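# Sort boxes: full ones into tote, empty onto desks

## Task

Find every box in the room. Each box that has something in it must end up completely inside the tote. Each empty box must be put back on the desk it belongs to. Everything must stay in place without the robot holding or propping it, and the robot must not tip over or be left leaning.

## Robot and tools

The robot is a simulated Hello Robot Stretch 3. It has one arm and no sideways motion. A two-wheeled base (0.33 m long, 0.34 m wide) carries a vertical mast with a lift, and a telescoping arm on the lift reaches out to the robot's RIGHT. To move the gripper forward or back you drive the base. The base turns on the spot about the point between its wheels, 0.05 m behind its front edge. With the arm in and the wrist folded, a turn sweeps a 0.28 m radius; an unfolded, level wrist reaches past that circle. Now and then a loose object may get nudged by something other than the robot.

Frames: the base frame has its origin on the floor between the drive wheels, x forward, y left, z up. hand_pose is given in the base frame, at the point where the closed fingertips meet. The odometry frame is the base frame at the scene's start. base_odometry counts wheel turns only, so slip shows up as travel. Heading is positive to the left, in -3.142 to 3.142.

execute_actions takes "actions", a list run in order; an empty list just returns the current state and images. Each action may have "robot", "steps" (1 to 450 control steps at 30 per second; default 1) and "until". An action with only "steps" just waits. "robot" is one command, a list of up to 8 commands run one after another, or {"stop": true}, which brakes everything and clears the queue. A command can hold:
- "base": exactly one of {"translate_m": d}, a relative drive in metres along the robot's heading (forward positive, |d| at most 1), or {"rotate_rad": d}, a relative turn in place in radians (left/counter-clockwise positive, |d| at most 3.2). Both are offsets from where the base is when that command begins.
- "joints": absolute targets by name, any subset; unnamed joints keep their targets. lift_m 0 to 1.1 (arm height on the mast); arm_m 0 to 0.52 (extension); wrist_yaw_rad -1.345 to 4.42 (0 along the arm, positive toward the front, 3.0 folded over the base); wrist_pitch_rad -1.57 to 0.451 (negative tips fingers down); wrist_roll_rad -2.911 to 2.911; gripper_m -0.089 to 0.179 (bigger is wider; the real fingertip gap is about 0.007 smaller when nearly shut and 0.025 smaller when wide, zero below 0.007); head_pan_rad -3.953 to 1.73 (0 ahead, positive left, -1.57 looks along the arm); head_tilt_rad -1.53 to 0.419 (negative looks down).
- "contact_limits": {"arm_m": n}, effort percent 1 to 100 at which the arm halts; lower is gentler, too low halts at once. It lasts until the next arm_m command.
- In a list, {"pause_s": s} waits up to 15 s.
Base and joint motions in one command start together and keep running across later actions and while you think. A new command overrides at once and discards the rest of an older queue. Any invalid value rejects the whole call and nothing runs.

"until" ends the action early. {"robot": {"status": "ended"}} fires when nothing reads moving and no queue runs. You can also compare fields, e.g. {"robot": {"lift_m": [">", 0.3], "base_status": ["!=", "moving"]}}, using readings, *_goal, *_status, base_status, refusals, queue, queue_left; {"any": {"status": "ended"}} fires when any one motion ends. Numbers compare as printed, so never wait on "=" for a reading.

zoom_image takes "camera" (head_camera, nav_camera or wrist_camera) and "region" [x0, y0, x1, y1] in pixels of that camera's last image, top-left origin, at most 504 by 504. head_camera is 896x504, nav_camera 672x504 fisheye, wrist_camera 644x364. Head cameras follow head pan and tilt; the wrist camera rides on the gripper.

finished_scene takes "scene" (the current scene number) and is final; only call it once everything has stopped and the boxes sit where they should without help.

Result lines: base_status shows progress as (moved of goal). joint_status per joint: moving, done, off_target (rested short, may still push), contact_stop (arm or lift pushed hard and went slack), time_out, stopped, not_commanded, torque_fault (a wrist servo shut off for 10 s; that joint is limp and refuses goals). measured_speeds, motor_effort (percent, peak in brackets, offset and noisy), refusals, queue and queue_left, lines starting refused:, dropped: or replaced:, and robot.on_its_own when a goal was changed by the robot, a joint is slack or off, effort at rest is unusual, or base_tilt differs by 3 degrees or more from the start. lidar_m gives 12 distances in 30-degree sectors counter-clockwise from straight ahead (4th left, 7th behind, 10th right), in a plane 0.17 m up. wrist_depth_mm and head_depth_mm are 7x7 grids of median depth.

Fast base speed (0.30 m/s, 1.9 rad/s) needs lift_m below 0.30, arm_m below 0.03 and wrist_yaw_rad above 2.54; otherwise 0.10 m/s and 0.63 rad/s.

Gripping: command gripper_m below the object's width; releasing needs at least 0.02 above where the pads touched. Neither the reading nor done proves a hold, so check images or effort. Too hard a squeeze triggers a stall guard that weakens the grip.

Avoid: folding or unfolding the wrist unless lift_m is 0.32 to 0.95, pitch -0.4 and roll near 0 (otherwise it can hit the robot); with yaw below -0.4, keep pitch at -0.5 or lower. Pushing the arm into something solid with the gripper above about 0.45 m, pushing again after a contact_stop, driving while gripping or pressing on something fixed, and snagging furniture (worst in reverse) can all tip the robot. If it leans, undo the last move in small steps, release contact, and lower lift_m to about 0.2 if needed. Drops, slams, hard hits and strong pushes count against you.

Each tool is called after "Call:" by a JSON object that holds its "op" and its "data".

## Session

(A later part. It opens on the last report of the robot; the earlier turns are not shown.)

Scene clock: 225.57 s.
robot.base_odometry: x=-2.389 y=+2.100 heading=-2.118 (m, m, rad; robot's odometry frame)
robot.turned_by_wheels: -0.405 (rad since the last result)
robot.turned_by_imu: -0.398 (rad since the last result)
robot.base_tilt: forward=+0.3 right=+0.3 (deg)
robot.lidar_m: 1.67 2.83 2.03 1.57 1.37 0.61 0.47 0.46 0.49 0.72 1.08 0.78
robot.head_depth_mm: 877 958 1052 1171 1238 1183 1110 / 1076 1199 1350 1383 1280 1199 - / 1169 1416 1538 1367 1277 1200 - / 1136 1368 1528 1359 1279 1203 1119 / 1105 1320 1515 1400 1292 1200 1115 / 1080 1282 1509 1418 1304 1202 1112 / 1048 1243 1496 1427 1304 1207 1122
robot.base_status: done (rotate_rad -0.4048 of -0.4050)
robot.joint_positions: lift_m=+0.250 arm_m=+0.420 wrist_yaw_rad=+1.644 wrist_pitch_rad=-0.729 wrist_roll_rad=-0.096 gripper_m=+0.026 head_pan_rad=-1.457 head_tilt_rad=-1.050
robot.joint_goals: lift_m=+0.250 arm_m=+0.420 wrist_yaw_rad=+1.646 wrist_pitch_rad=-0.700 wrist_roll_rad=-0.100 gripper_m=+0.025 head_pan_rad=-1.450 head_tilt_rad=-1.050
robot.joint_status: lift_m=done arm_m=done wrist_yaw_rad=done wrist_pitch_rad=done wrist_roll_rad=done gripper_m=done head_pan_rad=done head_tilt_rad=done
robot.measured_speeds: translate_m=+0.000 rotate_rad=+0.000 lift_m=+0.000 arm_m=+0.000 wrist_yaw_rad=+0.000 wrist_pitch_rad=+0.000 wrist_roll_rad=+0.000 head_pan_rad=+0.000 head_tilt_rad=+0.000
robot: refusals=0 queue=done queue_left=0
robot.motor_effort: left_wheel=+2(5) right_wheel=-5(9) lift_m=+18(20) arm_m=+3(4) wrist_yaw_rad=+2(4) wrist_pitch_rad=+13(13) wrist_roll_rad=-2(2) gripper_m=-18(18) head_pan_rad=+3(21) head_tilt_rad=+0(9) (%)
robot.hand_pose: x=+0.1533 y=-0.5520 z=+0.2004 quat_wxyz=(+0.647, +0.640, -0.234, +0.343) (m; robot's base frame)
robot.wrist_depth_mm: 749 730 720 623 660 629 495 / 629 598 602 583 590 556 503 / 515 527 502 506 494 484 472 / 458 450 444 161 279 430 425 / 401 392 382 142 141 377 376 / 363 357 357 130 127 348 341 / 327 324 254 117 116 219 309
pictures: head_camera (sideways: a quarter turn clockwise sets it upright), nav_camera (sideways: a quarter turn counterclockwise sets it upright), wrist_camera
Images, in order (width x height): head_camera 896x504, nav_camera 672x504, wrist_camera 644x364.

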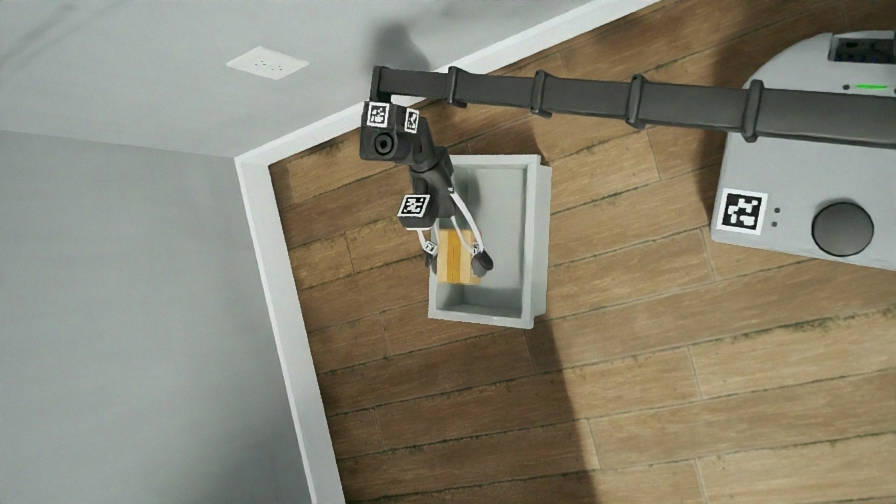

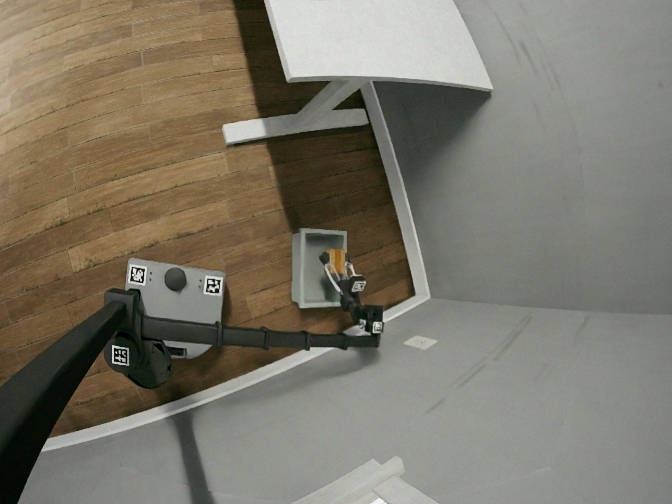

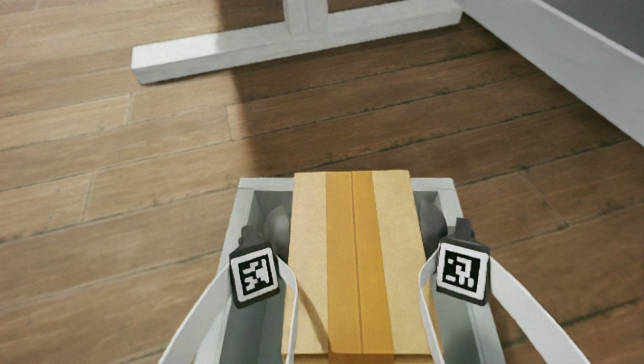

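Call:
{"op": "execute_actions", "data": {"actions": [{"robot":{"base":{"translate_m":0.035},"joints":{"arm_m":0.415,"lift_m":0.20}},"steps":300,"until":{"robot":{"status":"ended"}}},{"robot":{"joints":{"lift_m":0.10}},"steps":300,"until":{"robot":{"status":"ended"}}}]}}

Scene clock: 238.20 s.
robot.base_odometry: x=-2.408 y=+2.070 heading=-2.118 (m, m, rad; robot's odometry frame)
robot.turned_by_wheels: +0.000 (rad since the last result)
robot.turned_by_imu: +0.001 (rad since the last result)
robot.base_tilt: forward=+0.3 right=+0.2 (deg)
robot.lidar_m: 1.65 2.80 2.01 1.58 1.46 0.65 0.50 0.49 0.53 0.77 1.06 0.75
robot.head_depth_mm: 936 1023 1126 1254 1259 1181 1111 / 1128 1288 1433 1388 1282 1200 - / 1155 1396 1548 1425 1274 1205 - / 1118 1349 1532 1386 1284 1209 1122 / 1089 1306 1508 1408 1297 1197 1113 / 1058 1258 1504 1425 1301 1200 1116 / 1034 1223 1478 1427 1303 1204 1117
robot.base_status: done (translate_m +0.0350 of +0.0350)
robot.joint_positions: lift_m=+0.100 arm_m=+0.415 wrist_yaw_rad=+1.644 wrist_pitch_rad=-0.729 wrist_roll_rad=-0.096 gripper_m=+0.026 head_pan_rad=-1.457 head_tilt_rad=-1.050
robot.joint_goals: lift_m=+0.100 arm_m=+0.415 wrist_yaw_rad=+1.646 wrist_pitch_rad=-0.700 wrist_roll_rad=-0.100 gripper_m=+0.025 head_pan_rad=-1.450 head_tilt_rad=-1.050
robot.joint_status: lift_m=done arm_m=done wrist_yaw_rad=done wrist_pitch_rad=done wrist_roll_rad=done gripper_m=done head_pan_rad=done head_tilt_rad=done
robot.measured_speeds: translate_m=+0.000 rotate_rad=+0.000 lift_m=+0.000 arm_m=+0.000 wrist_yaw_rad=+0.000 wrist_pitch_rad=+0.000 wrist_roll_rad=+0.000 head_pan_rad=+0.000 head_tilt_rad=+0.000
robot: refusals=0 queue=done queue_left=0
robot.motor_effort: left_wheel=+1(5) right_wheel=-5(6) lift_m=+18(20) arm_m=-2(8) wrist_yaw_rad=+3(2) wrist_pitch_rad=+13(12) wrist_roll_rad=-2(2) gripper_m=-18(18) head_pan_rad=+2(2) head_tilt_rad=+1(1) (%)
robot.hand_pose: x=+0.1533 y=-0.5476 z=+0.0504 quat_wxyz=(+0.647, +0.640, -0.234, +0.343) (m; robot's base frame)
robot.wrist_depth_mm: 437 435 414 411 401 400 386 / 360 154 156 154 152 148 303 / 301 128 178 181 180 167 116 / 256 119 205 161 201 169 110 / 95 120 199 142 142 158 111 / 93 120 179 130 128 147 110 / 93 120 179 117 117 171 106
pictures: head_camera (sideways: a quarter turn clockwise sets it upright), nav_camera (sideways: a quarter turn counterclockwise sets it upright), wrist_camera
Images, in order (width x height): head_camera 896x504, nav_camera 672x504, wrist_camera 644x364.

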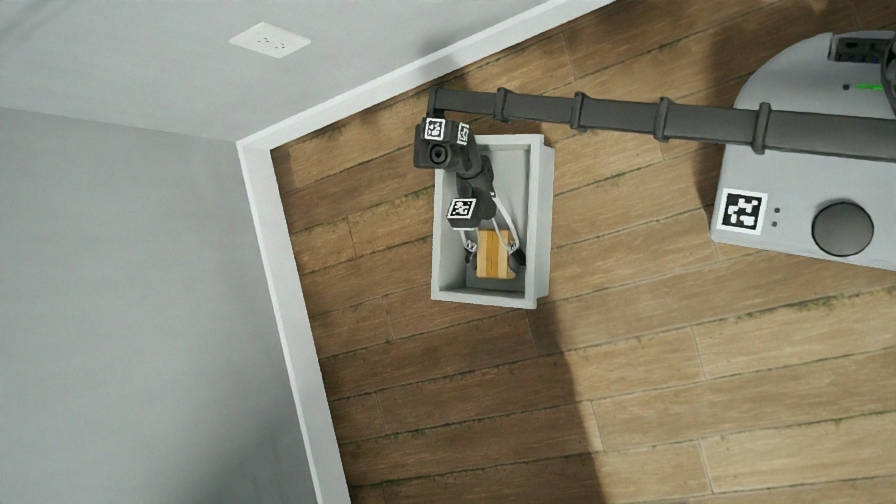

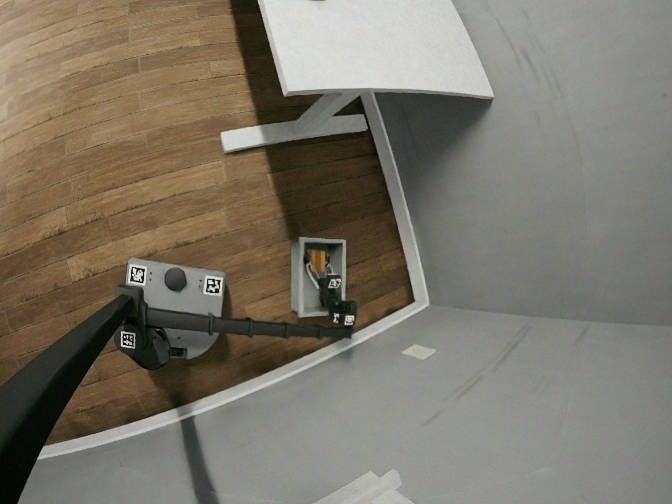

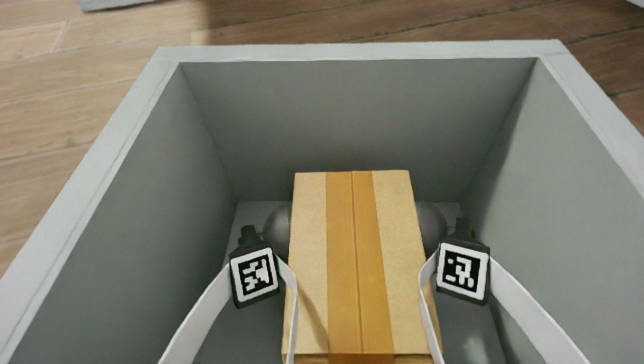

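Call:
{"op": "execute_actions", "data": {"actions": [{"robot":{"joints":{"lift_m":0.085}},"steps":300,"until":{"robot":{"status":"ended"}}},{"steps":6}]}}

Scene clock: 241.80 s.
robot.base_odometry: x=-2.408 y=+2.070 heading=-2.118 (m, m, rad; robot's odometry frame)
robot.turned_by_wheels: +0.000 (rad since the last result)
robot.turned_by_imu: +0.001 (rad since the last result)
robot.base_tilt: forward=+0.3 right=+0.2 (deg)
robot.lidar_m: 1.65 2.81 2.01 1.58 1.46 0.65 0.50 0.49 0.53 0.77 1.06 0.75
robot.head_depth_mm: 937 1023 1119 1248 1268 1184 1110 / 1128 1288 1436 1408 1281 1199 - / 1154 1401 1543 1427 1276 1205 - / 1122 1348 1527 1395 1282 1204 1123 / 1089 1305 1513 1413 1294 1196 1109 / 1058 1263 1500 1421 1304 1200 1116 / 1032 1224 1479 1427 1301 1202 1121
robot.base_status: done (translate_m +0.0350 of +0.0350)
robot.joint_positions: lift_m=+0.085 arm_m=+0.415 wrist_yaw_rad=+1.644 wrist_pitch_rad=-0.729 wrist_roll_rad=-0.096 gripper_m=+0.026 head_pan_rad=-1.457 head_tilt_rad=-1.050
robot.joint_goals: lift_m=+0.085 arm_m=+0.415 wrist_yaw_rad=+1.646 wrist_pitch_rad=-0.700 wrist_roll_rad=-0.100 gripper_m=+0.025 head_pan_rad=-1.450 head_tilt_rad=-1.050
robot.joint_status: lift_m=done arm_m=done wrist_yaw_rad=done wrist_pitch_rad=done wrist_roll_rad=done gripper_m=done head_pan_rad=done head_tilt_rad=done
robot.measured_speeds: translate_m=+0.000 rotate_rad=+0.000 lift_m=+0.000 arm_m=+0.000 wrist_yaw_rad=+0.000 wrist_pitch_rad=+0.000 wrist_roll_rad=+0.000 head_pan_rad=+0.000 head_tilt_rad=+0.000
robot: refusals=0 queue=done queue_left=0
robot.motor_effort: left_wheel=+1(1) right_wheel=-5(5) lift_m=+17(17) arm_m=-3(3) wrist_yaw_rad=+2(2) wrist_pitch_rad=+13(12) wrist_roll_rad=-2(2) gripper_m=-18(18) head_pan_rad=+2(2) head_tilt_rad=+0(1) (%)
robot.hand_pose: x=+0.1533 y=-0.5476 z=+0.0354 quat_wxyz=(+0.647, +0.640, -0.234, +0.343) (m; robot's base frame)
robot.wrist_depth_mm: 403 385 143 143 140 137 346 / 333 127 157 156 152 147 115 / 270 119 178 180 178 166 111 / 93 120 203 162 201 169 111 / 93 119 198 143 142 157 110 / 92 120 176 130 128 147 111 / 93 120 167 118 117 160 105
pictures: head_camera (sideways: a quarter turn clockwise sets it upright), nav_camera (sideways: a quarter turn counterclockwise sets it upright), wrist_camera
Images, in order (width x height): head_camera 896x504, nav_camera 672x504, wrist_camera 644x364.

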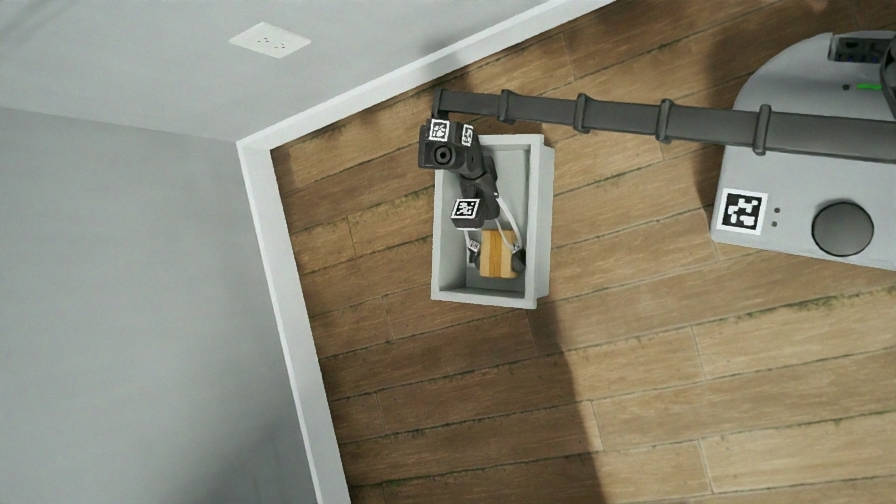

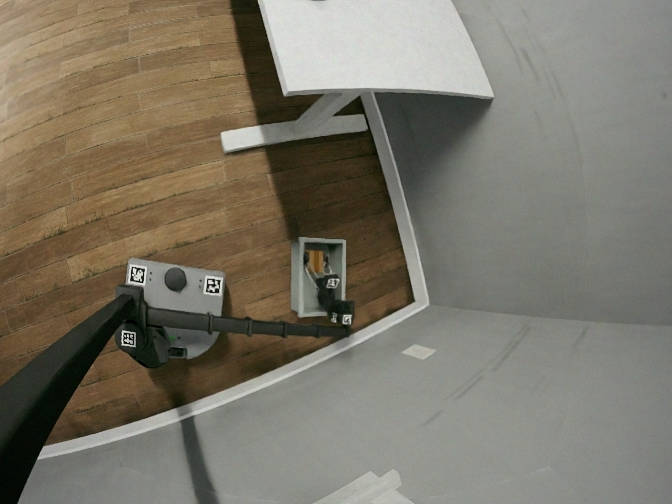

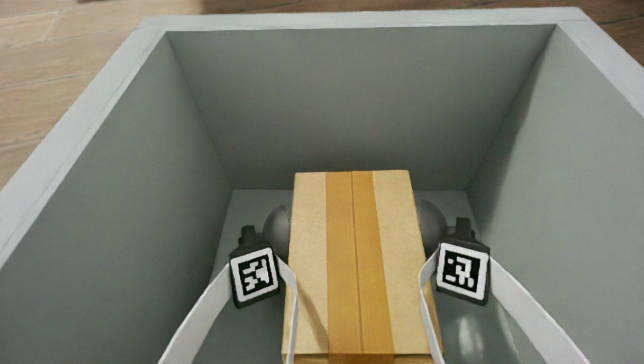

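Call:
{"op": "execute_actions", "data": {"actions": [{"robot":{"joints":{"lift_m":0.079}},"steps":300,"until":{"robot":{"status":"ended"}}},{"steps":6}]}}

Scene clock: 245.67 s.
robot.base_odometry: x=-2.408 y=+2.070 heading=-2.118 (m, m, rad; robot's odometry frame)
robot.turned_by_wheels: +0.000 (rad since the last result)
robot.turned_by_imu: +0.001 (rad since the last result)
robot.base_tilt: forward=+0.4 right=+0.3 (deg)
robot.lidar_m: 1.65 2.81 2.01 1.58 1.46 0.65 0.50 0.49 0.53 0.77 1.06 0.75
robot.head_depth_mm: 937 1017 1125 1249 1268 1183 1111 / 1129 1282 1431 1397 1278 1195 - / 1153 1402 1542 1429 1278 1213 - / 1121 1343 1533 1384 1276 1205 1122 / 1088 1303 1505 1410 1291 1199 1114 / 1061 1260 1500 1420 1299 1205 1118 / 1030 1221 1474 1422 1307 1206 1119
robot.base_status: done (translate_m +0.0350 of +0.0350)
robot.joint_positions: lift_m=+0.079 arm_m=+0.415 wrist_yaw_rad=+1.644 wrist_pitch_rad=-0.722 wrist_roll_rad=-0.096 gripper_m=+0.026 head_pan_rad=-1.457 head_tilt_rad=-1.050
robot.joint_goals: lift_m=+0.079 arm_m=+0.415 wrist_yaw_rad=+1.646 wrist_pitch_rad=-0.700 wrist_roll_rad=-0.100 gripper_m=+0.025 head_pan_rad=-1.450 head_tilt_rad=-1.050
robot.joint_status: lift_m=done arm_m=done wrist_yaw_rad=done wrist_pitch_rad=done wrist_roll_rad=done gripper_m=done head_pan_rad=done head_tilt_rad=done
robot.measured_speeds: translate_m=+0.000 rotate_rad=+0.000 lift_m=+0.000 arm_m=+0.000 wrist_yaw_rad=+0.000 wrist_pitch_rad=+0.000 wrist_roll_rad=+0.000 head_pan_rad=+0.000 head_tilt_rad=+0.000
robot: refusals=0 queue=done queue_left=0
robot.motor_effort: left_wheel=+1(1) right_wheel=-3(5) lift_m=+15(15) arm_m=-3(2) wrist_yaw_rad=+2(2) wrist_pitch_rad=+10(13) wrist_roll_rad=-2(2) gripper_m=-18(17) head_pan_rad=+2(2) head_tilt_rad=+0(1) (%)
robot.hand_pose: x=+0.1546 y=-0.5475 z=+0.0308 quat_wxyz=(+0.646, +0.639, -0.236, +0.346) (m; robot's base frame)
robot.wrist_depth_mm: 404 140 139 138 136 135 128 / 332 119 155 153 152 146 111 / 99 120 178 179 177 164 111 / 93 119 203 164 202 169 110 / 93 120 197 143 142 156 110 / 93 120 173 130 127 146 110 / 93 120 163 116 116 157 105
pictures: head_camera (sideways: a quarter turn clockwise sets it upright), nav_camera (sideways: a quarter turn counterclockwise sets it upright), wrist_camera
Images, in order (width x height): head_camera 896x504, nav_camera 672x504, wrist_camera 644x364.

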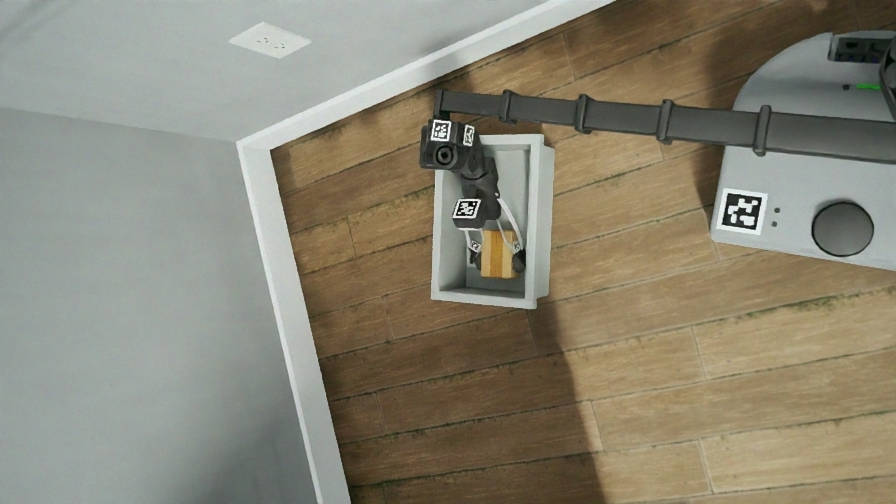

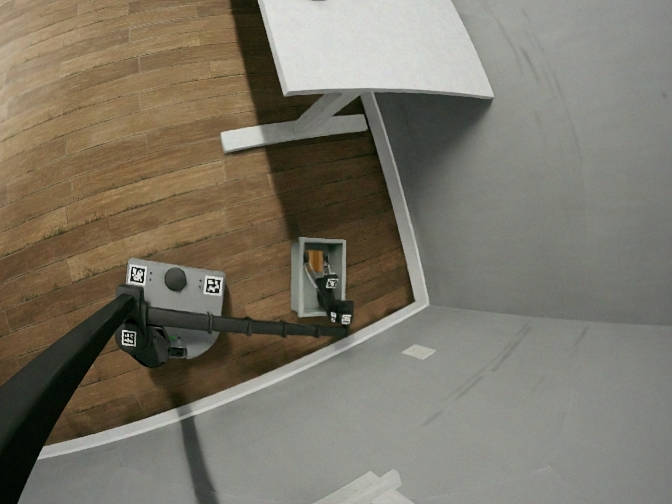

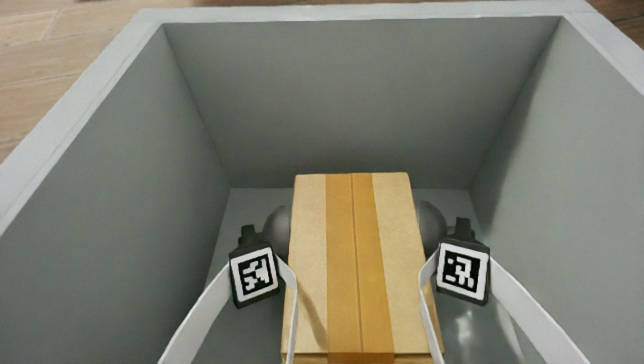

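Call:
{"op": "execute_actions", "data": {"actions": [{"robot":{"joints":{"gripper_m":0.062}},"steps":60,"until":{"robot":{"status":"ended"}}},{"robot":{"joints":{"gripper_m":0.088}},"steps":60,"until":{"robot":{"status":"ended"}}},{"robot":{"joints":{"lift_m":0.87}},"steps":120,"until":{"robot":{"lift_m":[">",0.235]}}},{"robot":{"base":{"rotate_rad":0.405},"joints":{"arm_m":0.0,"wrist_yaw_rad":1.57}},"steps":150,"until":{"robot":{"base_status":["!=","moving"],"arm_m":["<",0.14]}}}]}}

Scene clock: 260.23 s.
robot.base_odometry: x=-2.408 y=+2.070 heading=-1.713 (m, m, rad; robot's odometry frame)
robot.turned_by_wheels: +0.405 (rad since the last result)
robot.turned_by_imu: +0.401 (rad since the last result)
robot.base_tilt: forward=+0.4 right=+0.2 (deg)
robot.lidar_m: 2.80 2.74 1.58 1.60 0.73 0.52 0.49 0.51 0.68 1.06 0.75 1.46
robot.head_depth_mm: 1055 1262 1486 1413 1249 1186 1101 / 1069 1288 1494 1422 1260 1200 - / 1087 1306 1508 1422 1257 1209 - / 1104 1337 1525 1408 1264 1207 1122 / 1120 1358 1525 1416 1300 1198 1112 / 910 1381 1538 1384 1299 1202 1114 / 860 778 1072 1402 1289 1204 1119
robot.base_status: done (rotate_rad +0.4049 of +0.4050)
robot.joint_positions: lift_m=+0.514 arm_m=+0.136 wrist_yaw_rad=+1.572 wrist_pitch_rad=-0.715 wrist_roll_rad=-0.096 gripper_m=+0.088 head_pan_rad=-1.457 head_tilt_rad=-1.050
robot.joint_goals: lift_m=+0.870 arm_m=+0.000 wrist_yaw_rad=+1.570 wrist_pitch_rad=-0.700 wrist_roll_rad=-0.100 gripper_m=+0.088 head_pan_rad=-1.450 head_tilt_rad=-1.050
robot.joint_status: lift_m=moving arm_m=moving wrist_yaw_rad=moving wrist_pitch_rad=done wrist_roll_rad=done gripper_m=done head_pan_rad=done head_tilt_rad=done
robot.measured_speeds: translate_m=+0.000 rotate_rad=+0.000 lift_m=+0.110 arm_m=-0.140 wrist_yaw_rad=+0.000 wrist_pitch_rad=+0.000 wrist_roll_rad=+0.000 head_pan_rad=+0.000 head_tilt_rad=+0.000
robot: refusals=0 queue=running queue_left=0
robot.motor_effort: left_wheel=-3(6) right_wheel=+3(10) lift_m=+33(36) arm_m=+1(3) wrist_yaw_rad=-6(5) wrist_pitch_rad=+6(10) wrist_roll_rad=-2(2) gripper_m=+0(88) head_pan_rad=+2(3) head_tilt_rad=+0(1) (%)
robot.hand_pose: x=+0.1564 y=-0.2804 z=+0.4664 quat_wxyz=(+0.657, +0.629, -0.262, +0.324) (m; robot's base frame)
robot.wrist_depth_mm: - - - - - - 928 / - - - - - - 418 / 922 899 886 890 864 872 463 / 799 767 779 760 768 688 670 / 705 698 717 683 641 643 631 / 625 636 607 596 602 597 584 / 563 559 560 546 543 543 548
pictures: head_camera (sideways: a quarter turn clockwise sets it upright), nav_camera (sideways: a quarter turn counterclockwise sets it upright), wrist_camera
Images, in order (width x height): head_camera 896x504, nav_camera 672x504, wrist_camera 644x364.

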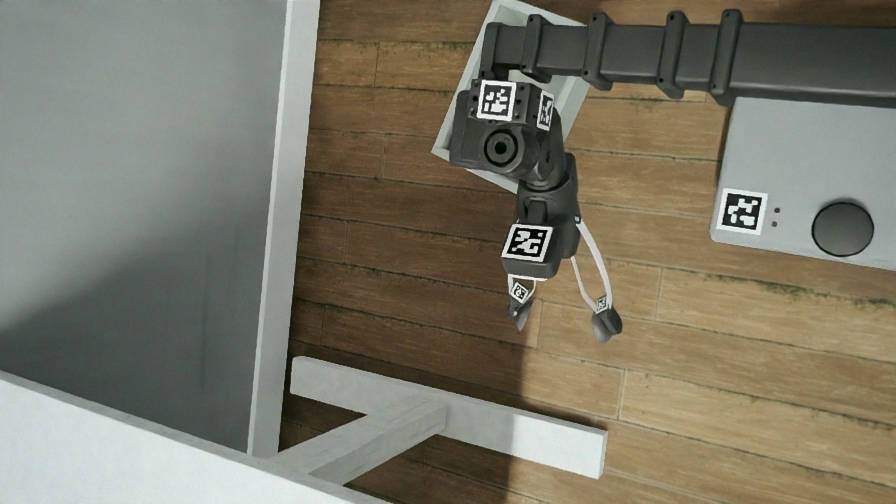

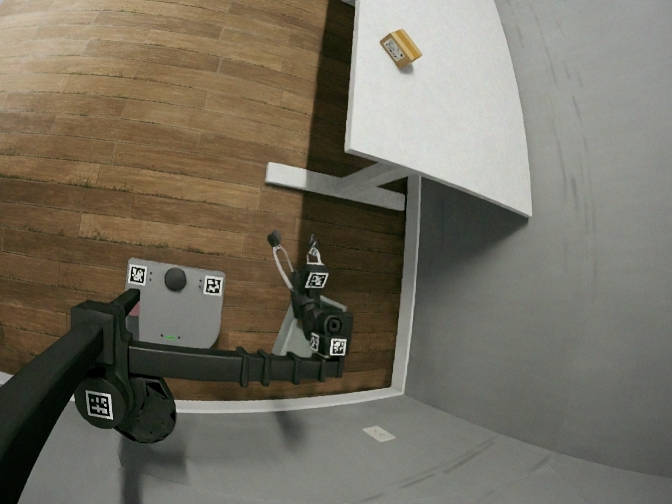

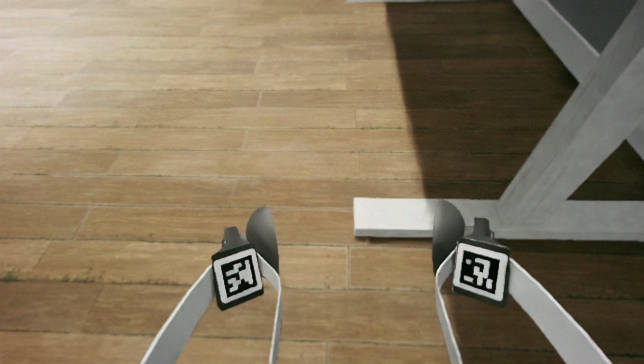

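Call:
{"op": "execute_actions", "data": {"actions": [{"robot":{"base":{"translate_m":1.0},"joints":{"head_pan_rad":-1.0,"head_tilt_rad":-0.75}},"steps":200,"until":{"robot":{"lift_m":[">",0.862],"arm_m":["<",0.01]}}},{"robot":{"joints":{"wrist_yaw_rad":-0.34,"gripper_m":0.17}},"steps":330,"until":{"robot":{"translate_m":[">",0.6]}}},{"robot":{"joints":{"arm_m":0.25}},"steps":330,"until":{"robot":{"status":"ended"}}}]}}

Scene clock: 274.47 s.
robot.base_odometry: x=-2.549 y=+1.080 heading=-1.713 (m, m, rad; robot's odometry frame)
robot.turned_by_wheels: +0.000 (rad since the last result)
robot.turned_by_imu: +0.003 (rad since the last result)
robot.base_tilt: forward=+0.3 right=+0.2 (deg)
robot.lidar_m: 1.81 2.19 2.01 1.58 1.68 1.55 1.48 1.51 0.78 1.03 1.06 0.89
robot.head_depth_mm: 925 1027 939 778 665 580 522 / 973 1073 939 779 665 580 1109 / 1033 1127 943 779 664 580 1143 / 1097 1165 885 780 665 602 1165 / 1171 1191 943 780 667 1267 1162 / 1260 1367 946 780 666 1310 1167 / 1351 1560 947 781 710 1298 1164
robot.base_status: done (translate_m +1.0000 of +1.0000)
robot.joint_positions: lift_m=+0.870 arm_m=+0.250 wrist_yaw_rad=-0.338 wrist_pitch_rad=-0.715 wrist_roll_rad=-0.097 gripper_m=+0.170 head_pan_rad=-1.007 head_tilt_rad=-0.754
robot.joint_goals: lift_m=+0.870 arm_m=+0.250 wrist_yaw_rad=-0.340 wrist_pitch_rad=-0.700 wrist_roll_rad=-0.100 gripper_m=+0.170 head_pan_rad=-1.000 head_tilt_rad=-0.750
robot.joint_status: lift_m=done arm_m=done wrist_yaw_rad=done wrist_pitch_rad=done wrist_roll_rad=done gripper_m=done head_pan_rad=done head_tilt_rad=done
robot.measured_speeds: translate_m=+0.000 rotate_rad=+0.000 lift_m=+0.000 arm_m=+0.000 wrist_yaw_rad=+0.000 wrist_pitch_rad=+0.000 wrist_roll_rad=+0.000 head_pan_rad=+0.000 head_tilt_rad=+0.000
robot: refusals=0 queue=done queue_left=0
robot.motor_effort: left_wheel=-3(4) right_wheel=+3(7) lift_m=+35(35) arm_m=+4(1) wrist_yaw_rad=-2(0) wrist_pitch_rad=+6(7) wrist_roll_rad=-1(2) gripper_m=-1(98) head_pan_rad=+2(21) head_tilt_rad=+3(27) (%)
robot.hand_pose: x=-0.0806 y=-0.5623 z=+0.8222 quat_wxyz=(+0.644, +0.150, -0.664, -0.349) (m; robot's base frame)
robot.wrist_depth_mm: 444 472 501 525 528 517 514 / 457 449 445 439 428 427 422 / 382 380 374 369 364 361 354 / 331 328 325 318 315 318 311 / 291 296 287 281 281 279 282 / 260 - 256 253 252 251 - / 239 233 229 229 227 226 226
pictures: head_camera (sideways: a quarter turn clockwise sets it upright), nav_camera (sideways: a quarter turn counterclockwise sets it upright), wrist_camera
Images, in order (width x height): head_camera 896x504, nav_camera 672x504, wrist_camera 644x364.

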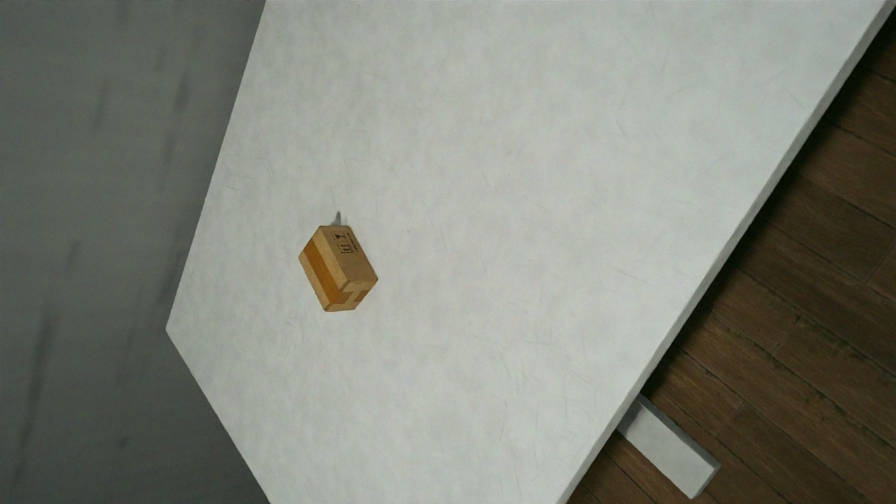

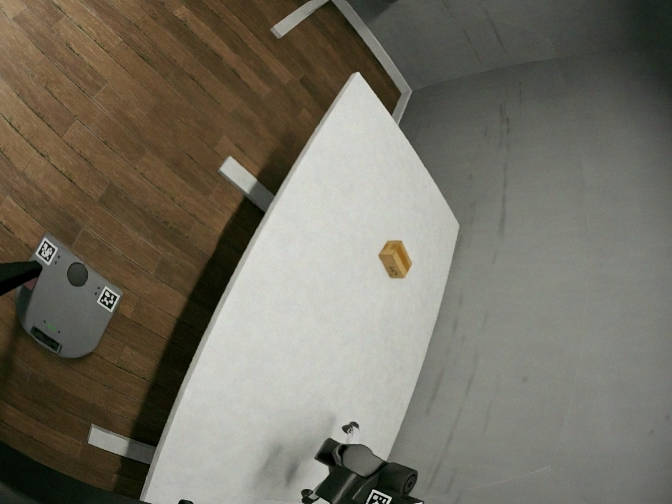

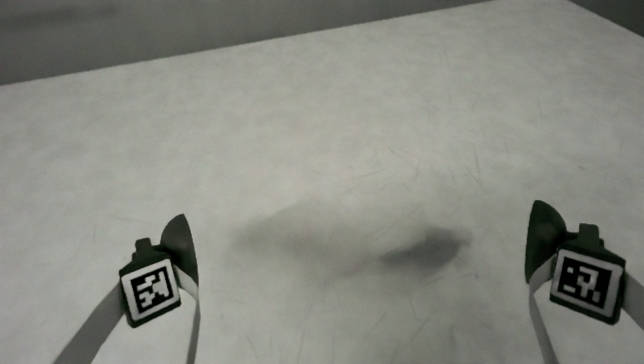

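Call:
{"op": "zoom_image", "data": {"camera": "head_camera", "region": [270, 200, 410, 330]}}

Region (270, 200, 410, 330) of head_camera's 896x504 image, scaled by 3.600, with more detail than that image has; it fills the top 468 rows of this view, and the rest is white.

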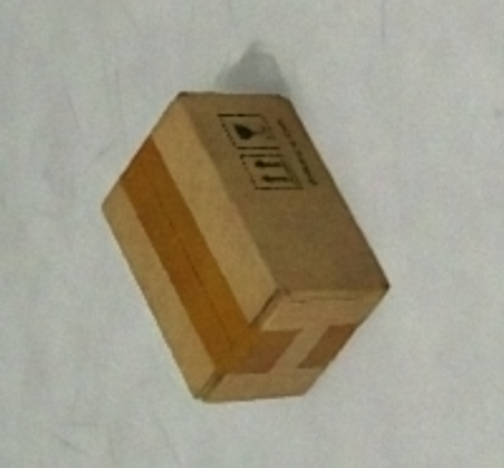

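Call:
{"op": "execute_actions", "data": {"actions": [{"robot":{"base":{"translate_m":0.545},"joints":{"arm_m":0.285,"wrist_yaw_rad":-0.305,"lift_m":0.865,"head_pan_rad":-1.5,"head_tilt_rad":-0.85}},"steps":330,"until":{"robot":{"status":"ended"}}}]}}

Scene clock: 292.73 s.
robot.base_odometry: x=-2.626 y=+0.540 heading=-1.713 (m, m, rad; robot's odometry frame)
robot.turned_by_wheels: +0.000 (rad since the last result)
robot.turned_by_imu: +0.001 (rad since the last result)
robot.base_tilt: forward=+0.3 right=+0.2 (deg)
robot.lidar_m: 1.27 1.77 1.73 1.56 2.06 2.12 2.03 1.20 1.06 0.61 0.57 1.38
robot.head_depth_mm: 889 - - 716 625 556 1134 / 901 - - 716 626 557 1138 / 911 985 828 717 627 568 1138 / 921 997 841 719 629 567 1140 / 932 1008 842 720 629 578 1122 / 943 1040 845 722 630 577 1137 / 951 1104 1281 724 632 579 1139
robot.base_status: done (translate_m +0.5450 of +0.5450)
robot.joint_positions: lift_m=+0.865 arm_m=+0.285 wrist_yaw_rad=-0.308 wrist_pitch_rad=-0.715 wrist_roll_rad=-0.097 gripper_m=+0.170 head_pan_rad=-1.493 head_tilt_rad=-0.839
robot.joint_goals: lift_m=+0.865 arm_m=+0.285 wrist_yaw_rad=-0.305 wrist_pitch_rad=-0.700 wrist_roll_rad=-0.100 gripper_m=+0.170 head_pan_rad=-1.500 head_tilt_rad=-0.850
robot.joint_status: lift_m=done arm_m=done wrist_yaw_rad=done wrist_pitch_rad=done wrist_roll_rad=done gripper_m=done head_pan_rad=done head_tilt_rad=done
robot.measured_speeds: translate_m=+0.000 rotate_rad=+0.000 lift_m=+0.000 arm_m=+0.000 wrist_yaw_rad=+0.000 wrist_pitch_rad=+0.000 wrist_roll_rad=+0.000 head_pan_rad=+0.000 head_tilt_rad=+0.000
robot: refusals=0 queue=done queue_left=0
robot.motor_effort: left_wheel=-4(5) right_wheel=+3(9) lift_m=+15(34) arm_m=+4(5) wrist_yaw_rad=+3(4) wrist_pitch_rad=+6(6) wrist_roll_rad=-1(1) gripper_m=+0(0) head_pan_rad=-2(22) head_tilt_rad=-6(17) (%)
robot.hand_pose: x=-0.0754 y=-0.5991 z=+0.8181 quat_wxyz=(+0.650, +0.160, -0.661, -0.339) (m; robot's base frame)
robot.wrist_depth_mm: 397 423 456 480 505 523 505 / 433 441 436 435 428 412 416 / 381 375 368 360 361 359 356 / 330 325 318 318 310 308 306 / 287 288 282 229 268 272 275 / 255 - 252 204 243 244 - / 236 227 227 187 217 221 221
pictures: head_camera (sideways: a quarter turn clockwise sets it upright), nav_camera (sideways: a quarter turn counterclockwise sets it upright), wrist_camera
Images, in order (width x height): head_camera 896x504, nav_camera 672x504, wrist_camera 644x364.

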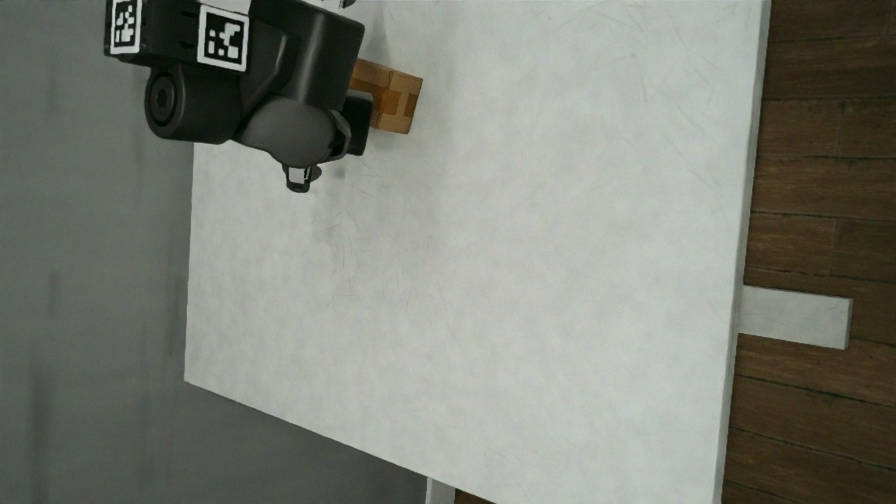

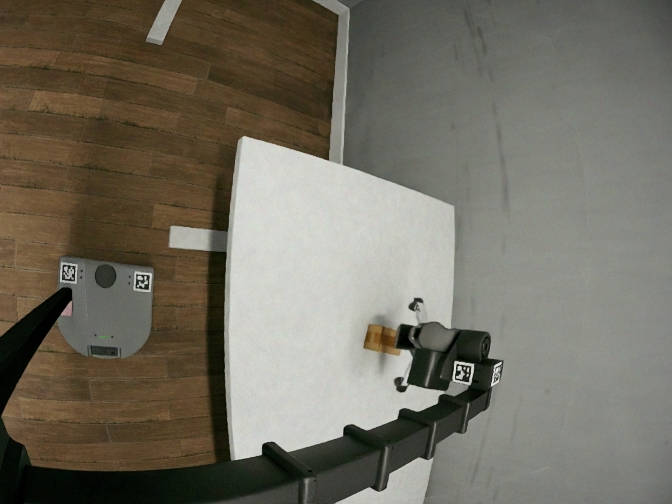

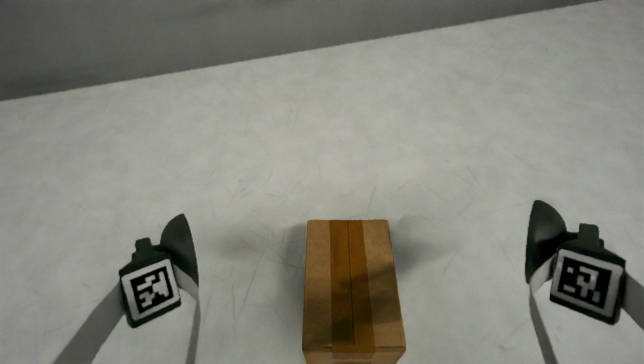

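Call:
{"op": "execute_actions", "data": {"actions": [{"robot":{"joints":{"arm_m":0.301,"lift_m":0.793}},"steps":200,"until":{"robot":{"status":"ended"}}}]}}

Scene clock: 297.00 s.
robot.base_odometry: x=-2.626 y=+0.540 heading=-1.713 (m, m, rad; robot's odometry frame)
robot.turned_by_wheels: +0.000 (rad since the last result)
robot.turned_by_imu: +0.001 (rad since the last result)
robot.base_tilt: forward=+0.4 right=+0.1 (deg)
robot.lidar_m: 1.27 1.77 1.73 1.56 2.06 2.12 2.02 1.20 1.06 0.61 0.57 1.38
robot.head_depth_mm: 897 985 - 708 624 555 1132 / 903 988 - 703 627 556 1136 / 913 986 858 717 627 566 1135 / 919 998 841 718 627 568 1136 / 933 1011 843 720 629 577 1121 / 941 1040 845 722 630 578 1137 / 951 1101 1275 724 631 579 1142
robot.base_status: done (translate_m +0.5450 of +0.5450)
robot.joint_positions: lift_m=+0.793 arm_m=+0.301 wrist_yaw_rad=-0.308 wrist_pitch_rad=-0.715 wrist_roll_rad=-0.097 gripper_m=+0.170 head_pan_rad=-1.493 head_tilt_rad=-0.839
robot.joint_goals: lift_m=+0.793 arm_m=+0.301 wrist_yaw_rad=-0.305 wrist_pitch_rad=-0.700 wrist_roll_rad=-0.100 gripper_m=+0.170 head_pan_rad=-1.500 head_tilt_rad=-0.850
robot.joint_status: lift_m=done arm_m=done wrist_yaw_rad=done wrist_pitch_rad=done wrist_roll_rad=done gripper_m=done head_pan_rad=done head_tilt_rad=done
robot.measured_speeds: translate_m=+0.000 rotate_rad=+0.000 lift_m=+0.000 arm_m=+0.000 wrist_yaw_rad=+0.000 wrist_pitch_rad=+0.000 wrist_roll_rad=+0.000 head_pan_rad=+0.000 head_tilt_rad=+0.000
robot: refusals=0 queue=done queue_left=0
robot.motor_effort: left_wheel=-4(3) right_wheel=+2(2) lift_m=+16(18) arm_m=+3(5) wrist_yaw_rad=+3(3) wrist_pitch_rad=+6(7) wrist_roll_rad=-1(1) gripper_m=-1(1) head_pan_rad=-2(3) head_tilt_rad=-6(6) (%)
robot.hand_pose: x=-0.0754 y=-0.6151 z=+0.7461 quat_wxyz=(+0.650, +0.160, -0.661, -0.339) (m; robot's base frame)
robot.wrist_depth_mm: 382 391 376 373 364 359 355 / 318 316 309 304 306 299 298 / 269 264 261 259 259 253 251 / 232 229 227 219 210 220 219 / 203 205 201 145 145 195 198 / 182 - 178 130 127 174 - / 167 162 161 117 114 158 157
pictures: head_camera (sideways: a quarter turn clockwise sets it upright), nav_camera (sideways: a quarter turn counterclockwise sets it upright), wrist_camera
Images, in order (width x height): head_camera 896x504, nav_camera 672x504, wrist_camera 644x364.

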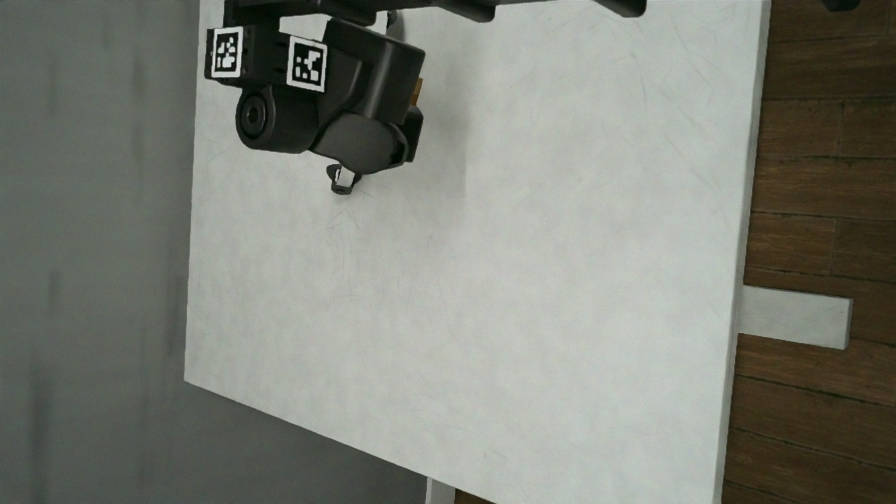

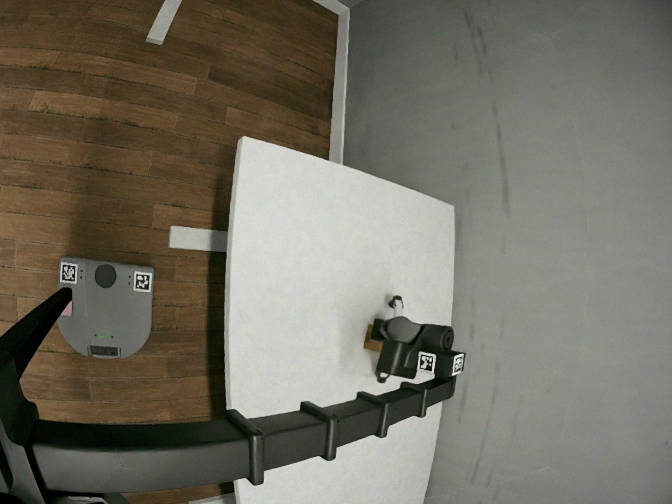

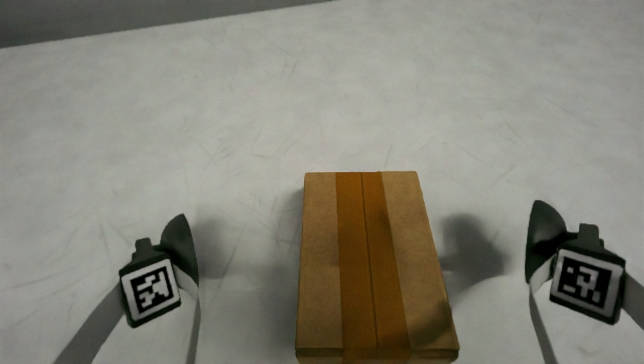

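Call:
{"op": "execute_actions", "data": {"actions": [{"robot":{"joints":{"gripper_m":0.025}},"steps":200,"until":{"robot":{"status":"ended"}}},{"robot":{"joints":{"lift_m":0.812}},"steps":200,"until":{"robot":{"status":"ended"}}},{"steps":10}]}}

Scene clock: 303.00 s.
robot.base_odometry: x=-2.626 y=+0.540 heading=-1.713 (m, m, rad; robot's odometry frame)
robot.turned_by_wheels: +0.000 (rad since the last result)
robot.turned_by_imu: +0.001 (rad since the last result)
robot.base_tilt: forward=+0.3 right=+0.2 (deg)
robot.lidar_m: 1.27 1.77 1.72 1.56 2.06 2.12 2.02 1.20 1.06 0.62 0.57 1.38
robot.head_depth_mm: 892 986 - 716 626 556 1136 / 901 997 - 708 626 555 1133 / 913 983 861 717 627 567 1134 / 920 999 841 719 628 567 1130 / 931 1009 842 720 629 577 1123 / 938 1040 843 723 629 579 1141 / 952 1101 1279 723 630 578 1139
robot.base_status: done (translate_m +0.5450 of +0.5450)
robot.joint_positions: lift_m=+0.812 arm_m=+0.301 wrist_yaw_rad=-0.307 wrist_pitch_rad=-0.712 wrist_roll_rad=-0.097 gripper_m=+0.026 head_pan_rad=-1.493 head_tilt_rad=-0.839
robot.joint_goals: lift_m=+0.812 arm_m=+0.301 wrist_yaw_rad=-0.305 wrist_pitch_rad=-0.700 wrist_roll_rad=-0.100 gripper_m=+0.025 head_pan_rad=-1.500 head_tilt_rad=-0.850
robot.joint_status: lift_m=done arm_m=done wrist_yaw_rad=done wrist_pitch_rad=done wrist_roll_rad=done gripper_m=done head_pan_rad=done head_tilt_rad=done
robot.measured_speeds: translate_m=+0.000 rotate_rad=+0.000 lift_m=+0.000 arm_m=+0.000 wrist_yaw_rad=+0.000 wrist_pitch_rad=+0.000 wrist_roll_rad=+0.000 head_pan_rad=+0.000 head_tilt_rad=+0.000
robot: refusals=0 queue=done queue_left=0
robot.motor_effort: left_wheel=-3(3) right_wheel=+3(2) lift_m=+35(35) arm_m=+3(3) wrist_yaw_rad=+2(2) wrist_pitch_rad=+6(6) wrist_roll_rad=-1(1) gripper_m=-18(99) head_pan_rad=-2(2) head_tilt_rad=-6(6) (%)
robot.hand_pose: x=-0.0753 y=-0.6155 z=+0.7645 quat_wxyz=(+0.650, +0.159, -0.662, -0.338) (m; robot's base frame)
robot.wrist_depth_mm: 390 411 421 413 404 404 395 / 355 346 344 342 337 330 325 / 299 296 290 287 280 282 276 / 256 251 251 159 238 242 243 / 225 223 227 141 140 214 213 / 199 198 197 129 127 192 192 / 181 179 177 117 116 174 174
pictures: head_camera (sideways: a quarter turn clockwise sets it upright), nav_camera (sideways: a quarter turn counterclockwise sets it upright), wrist_camera
Images, in order (width x height): head_camera 896x504, nav_camera 672x504, wrist_camera 644x364.

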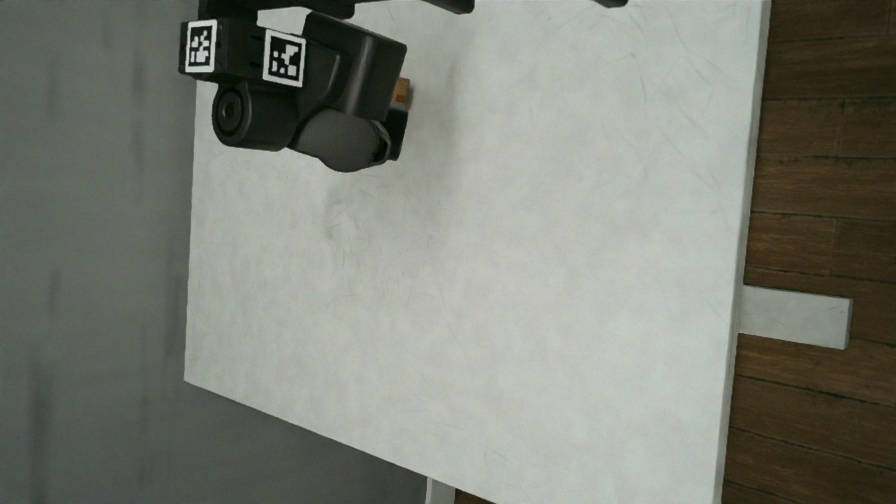

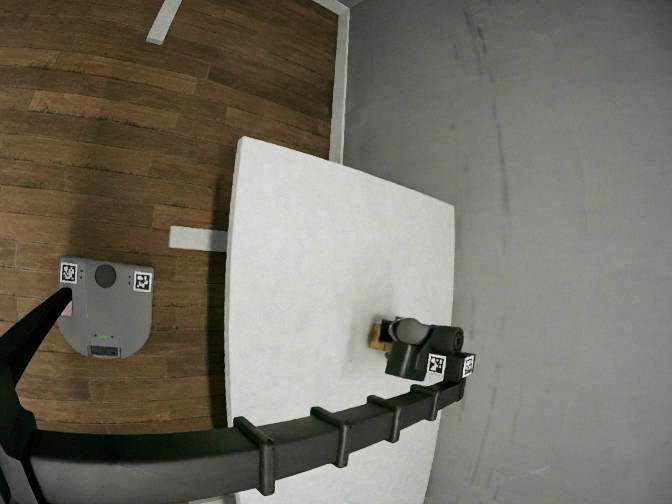

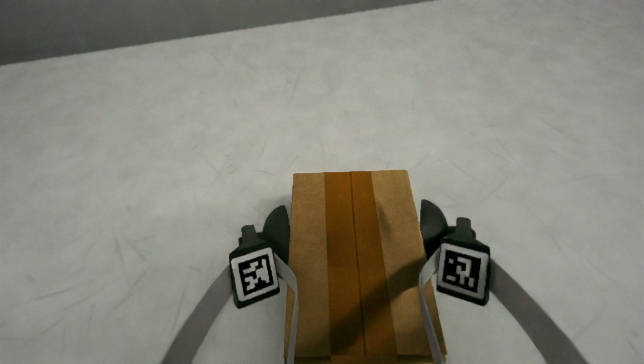

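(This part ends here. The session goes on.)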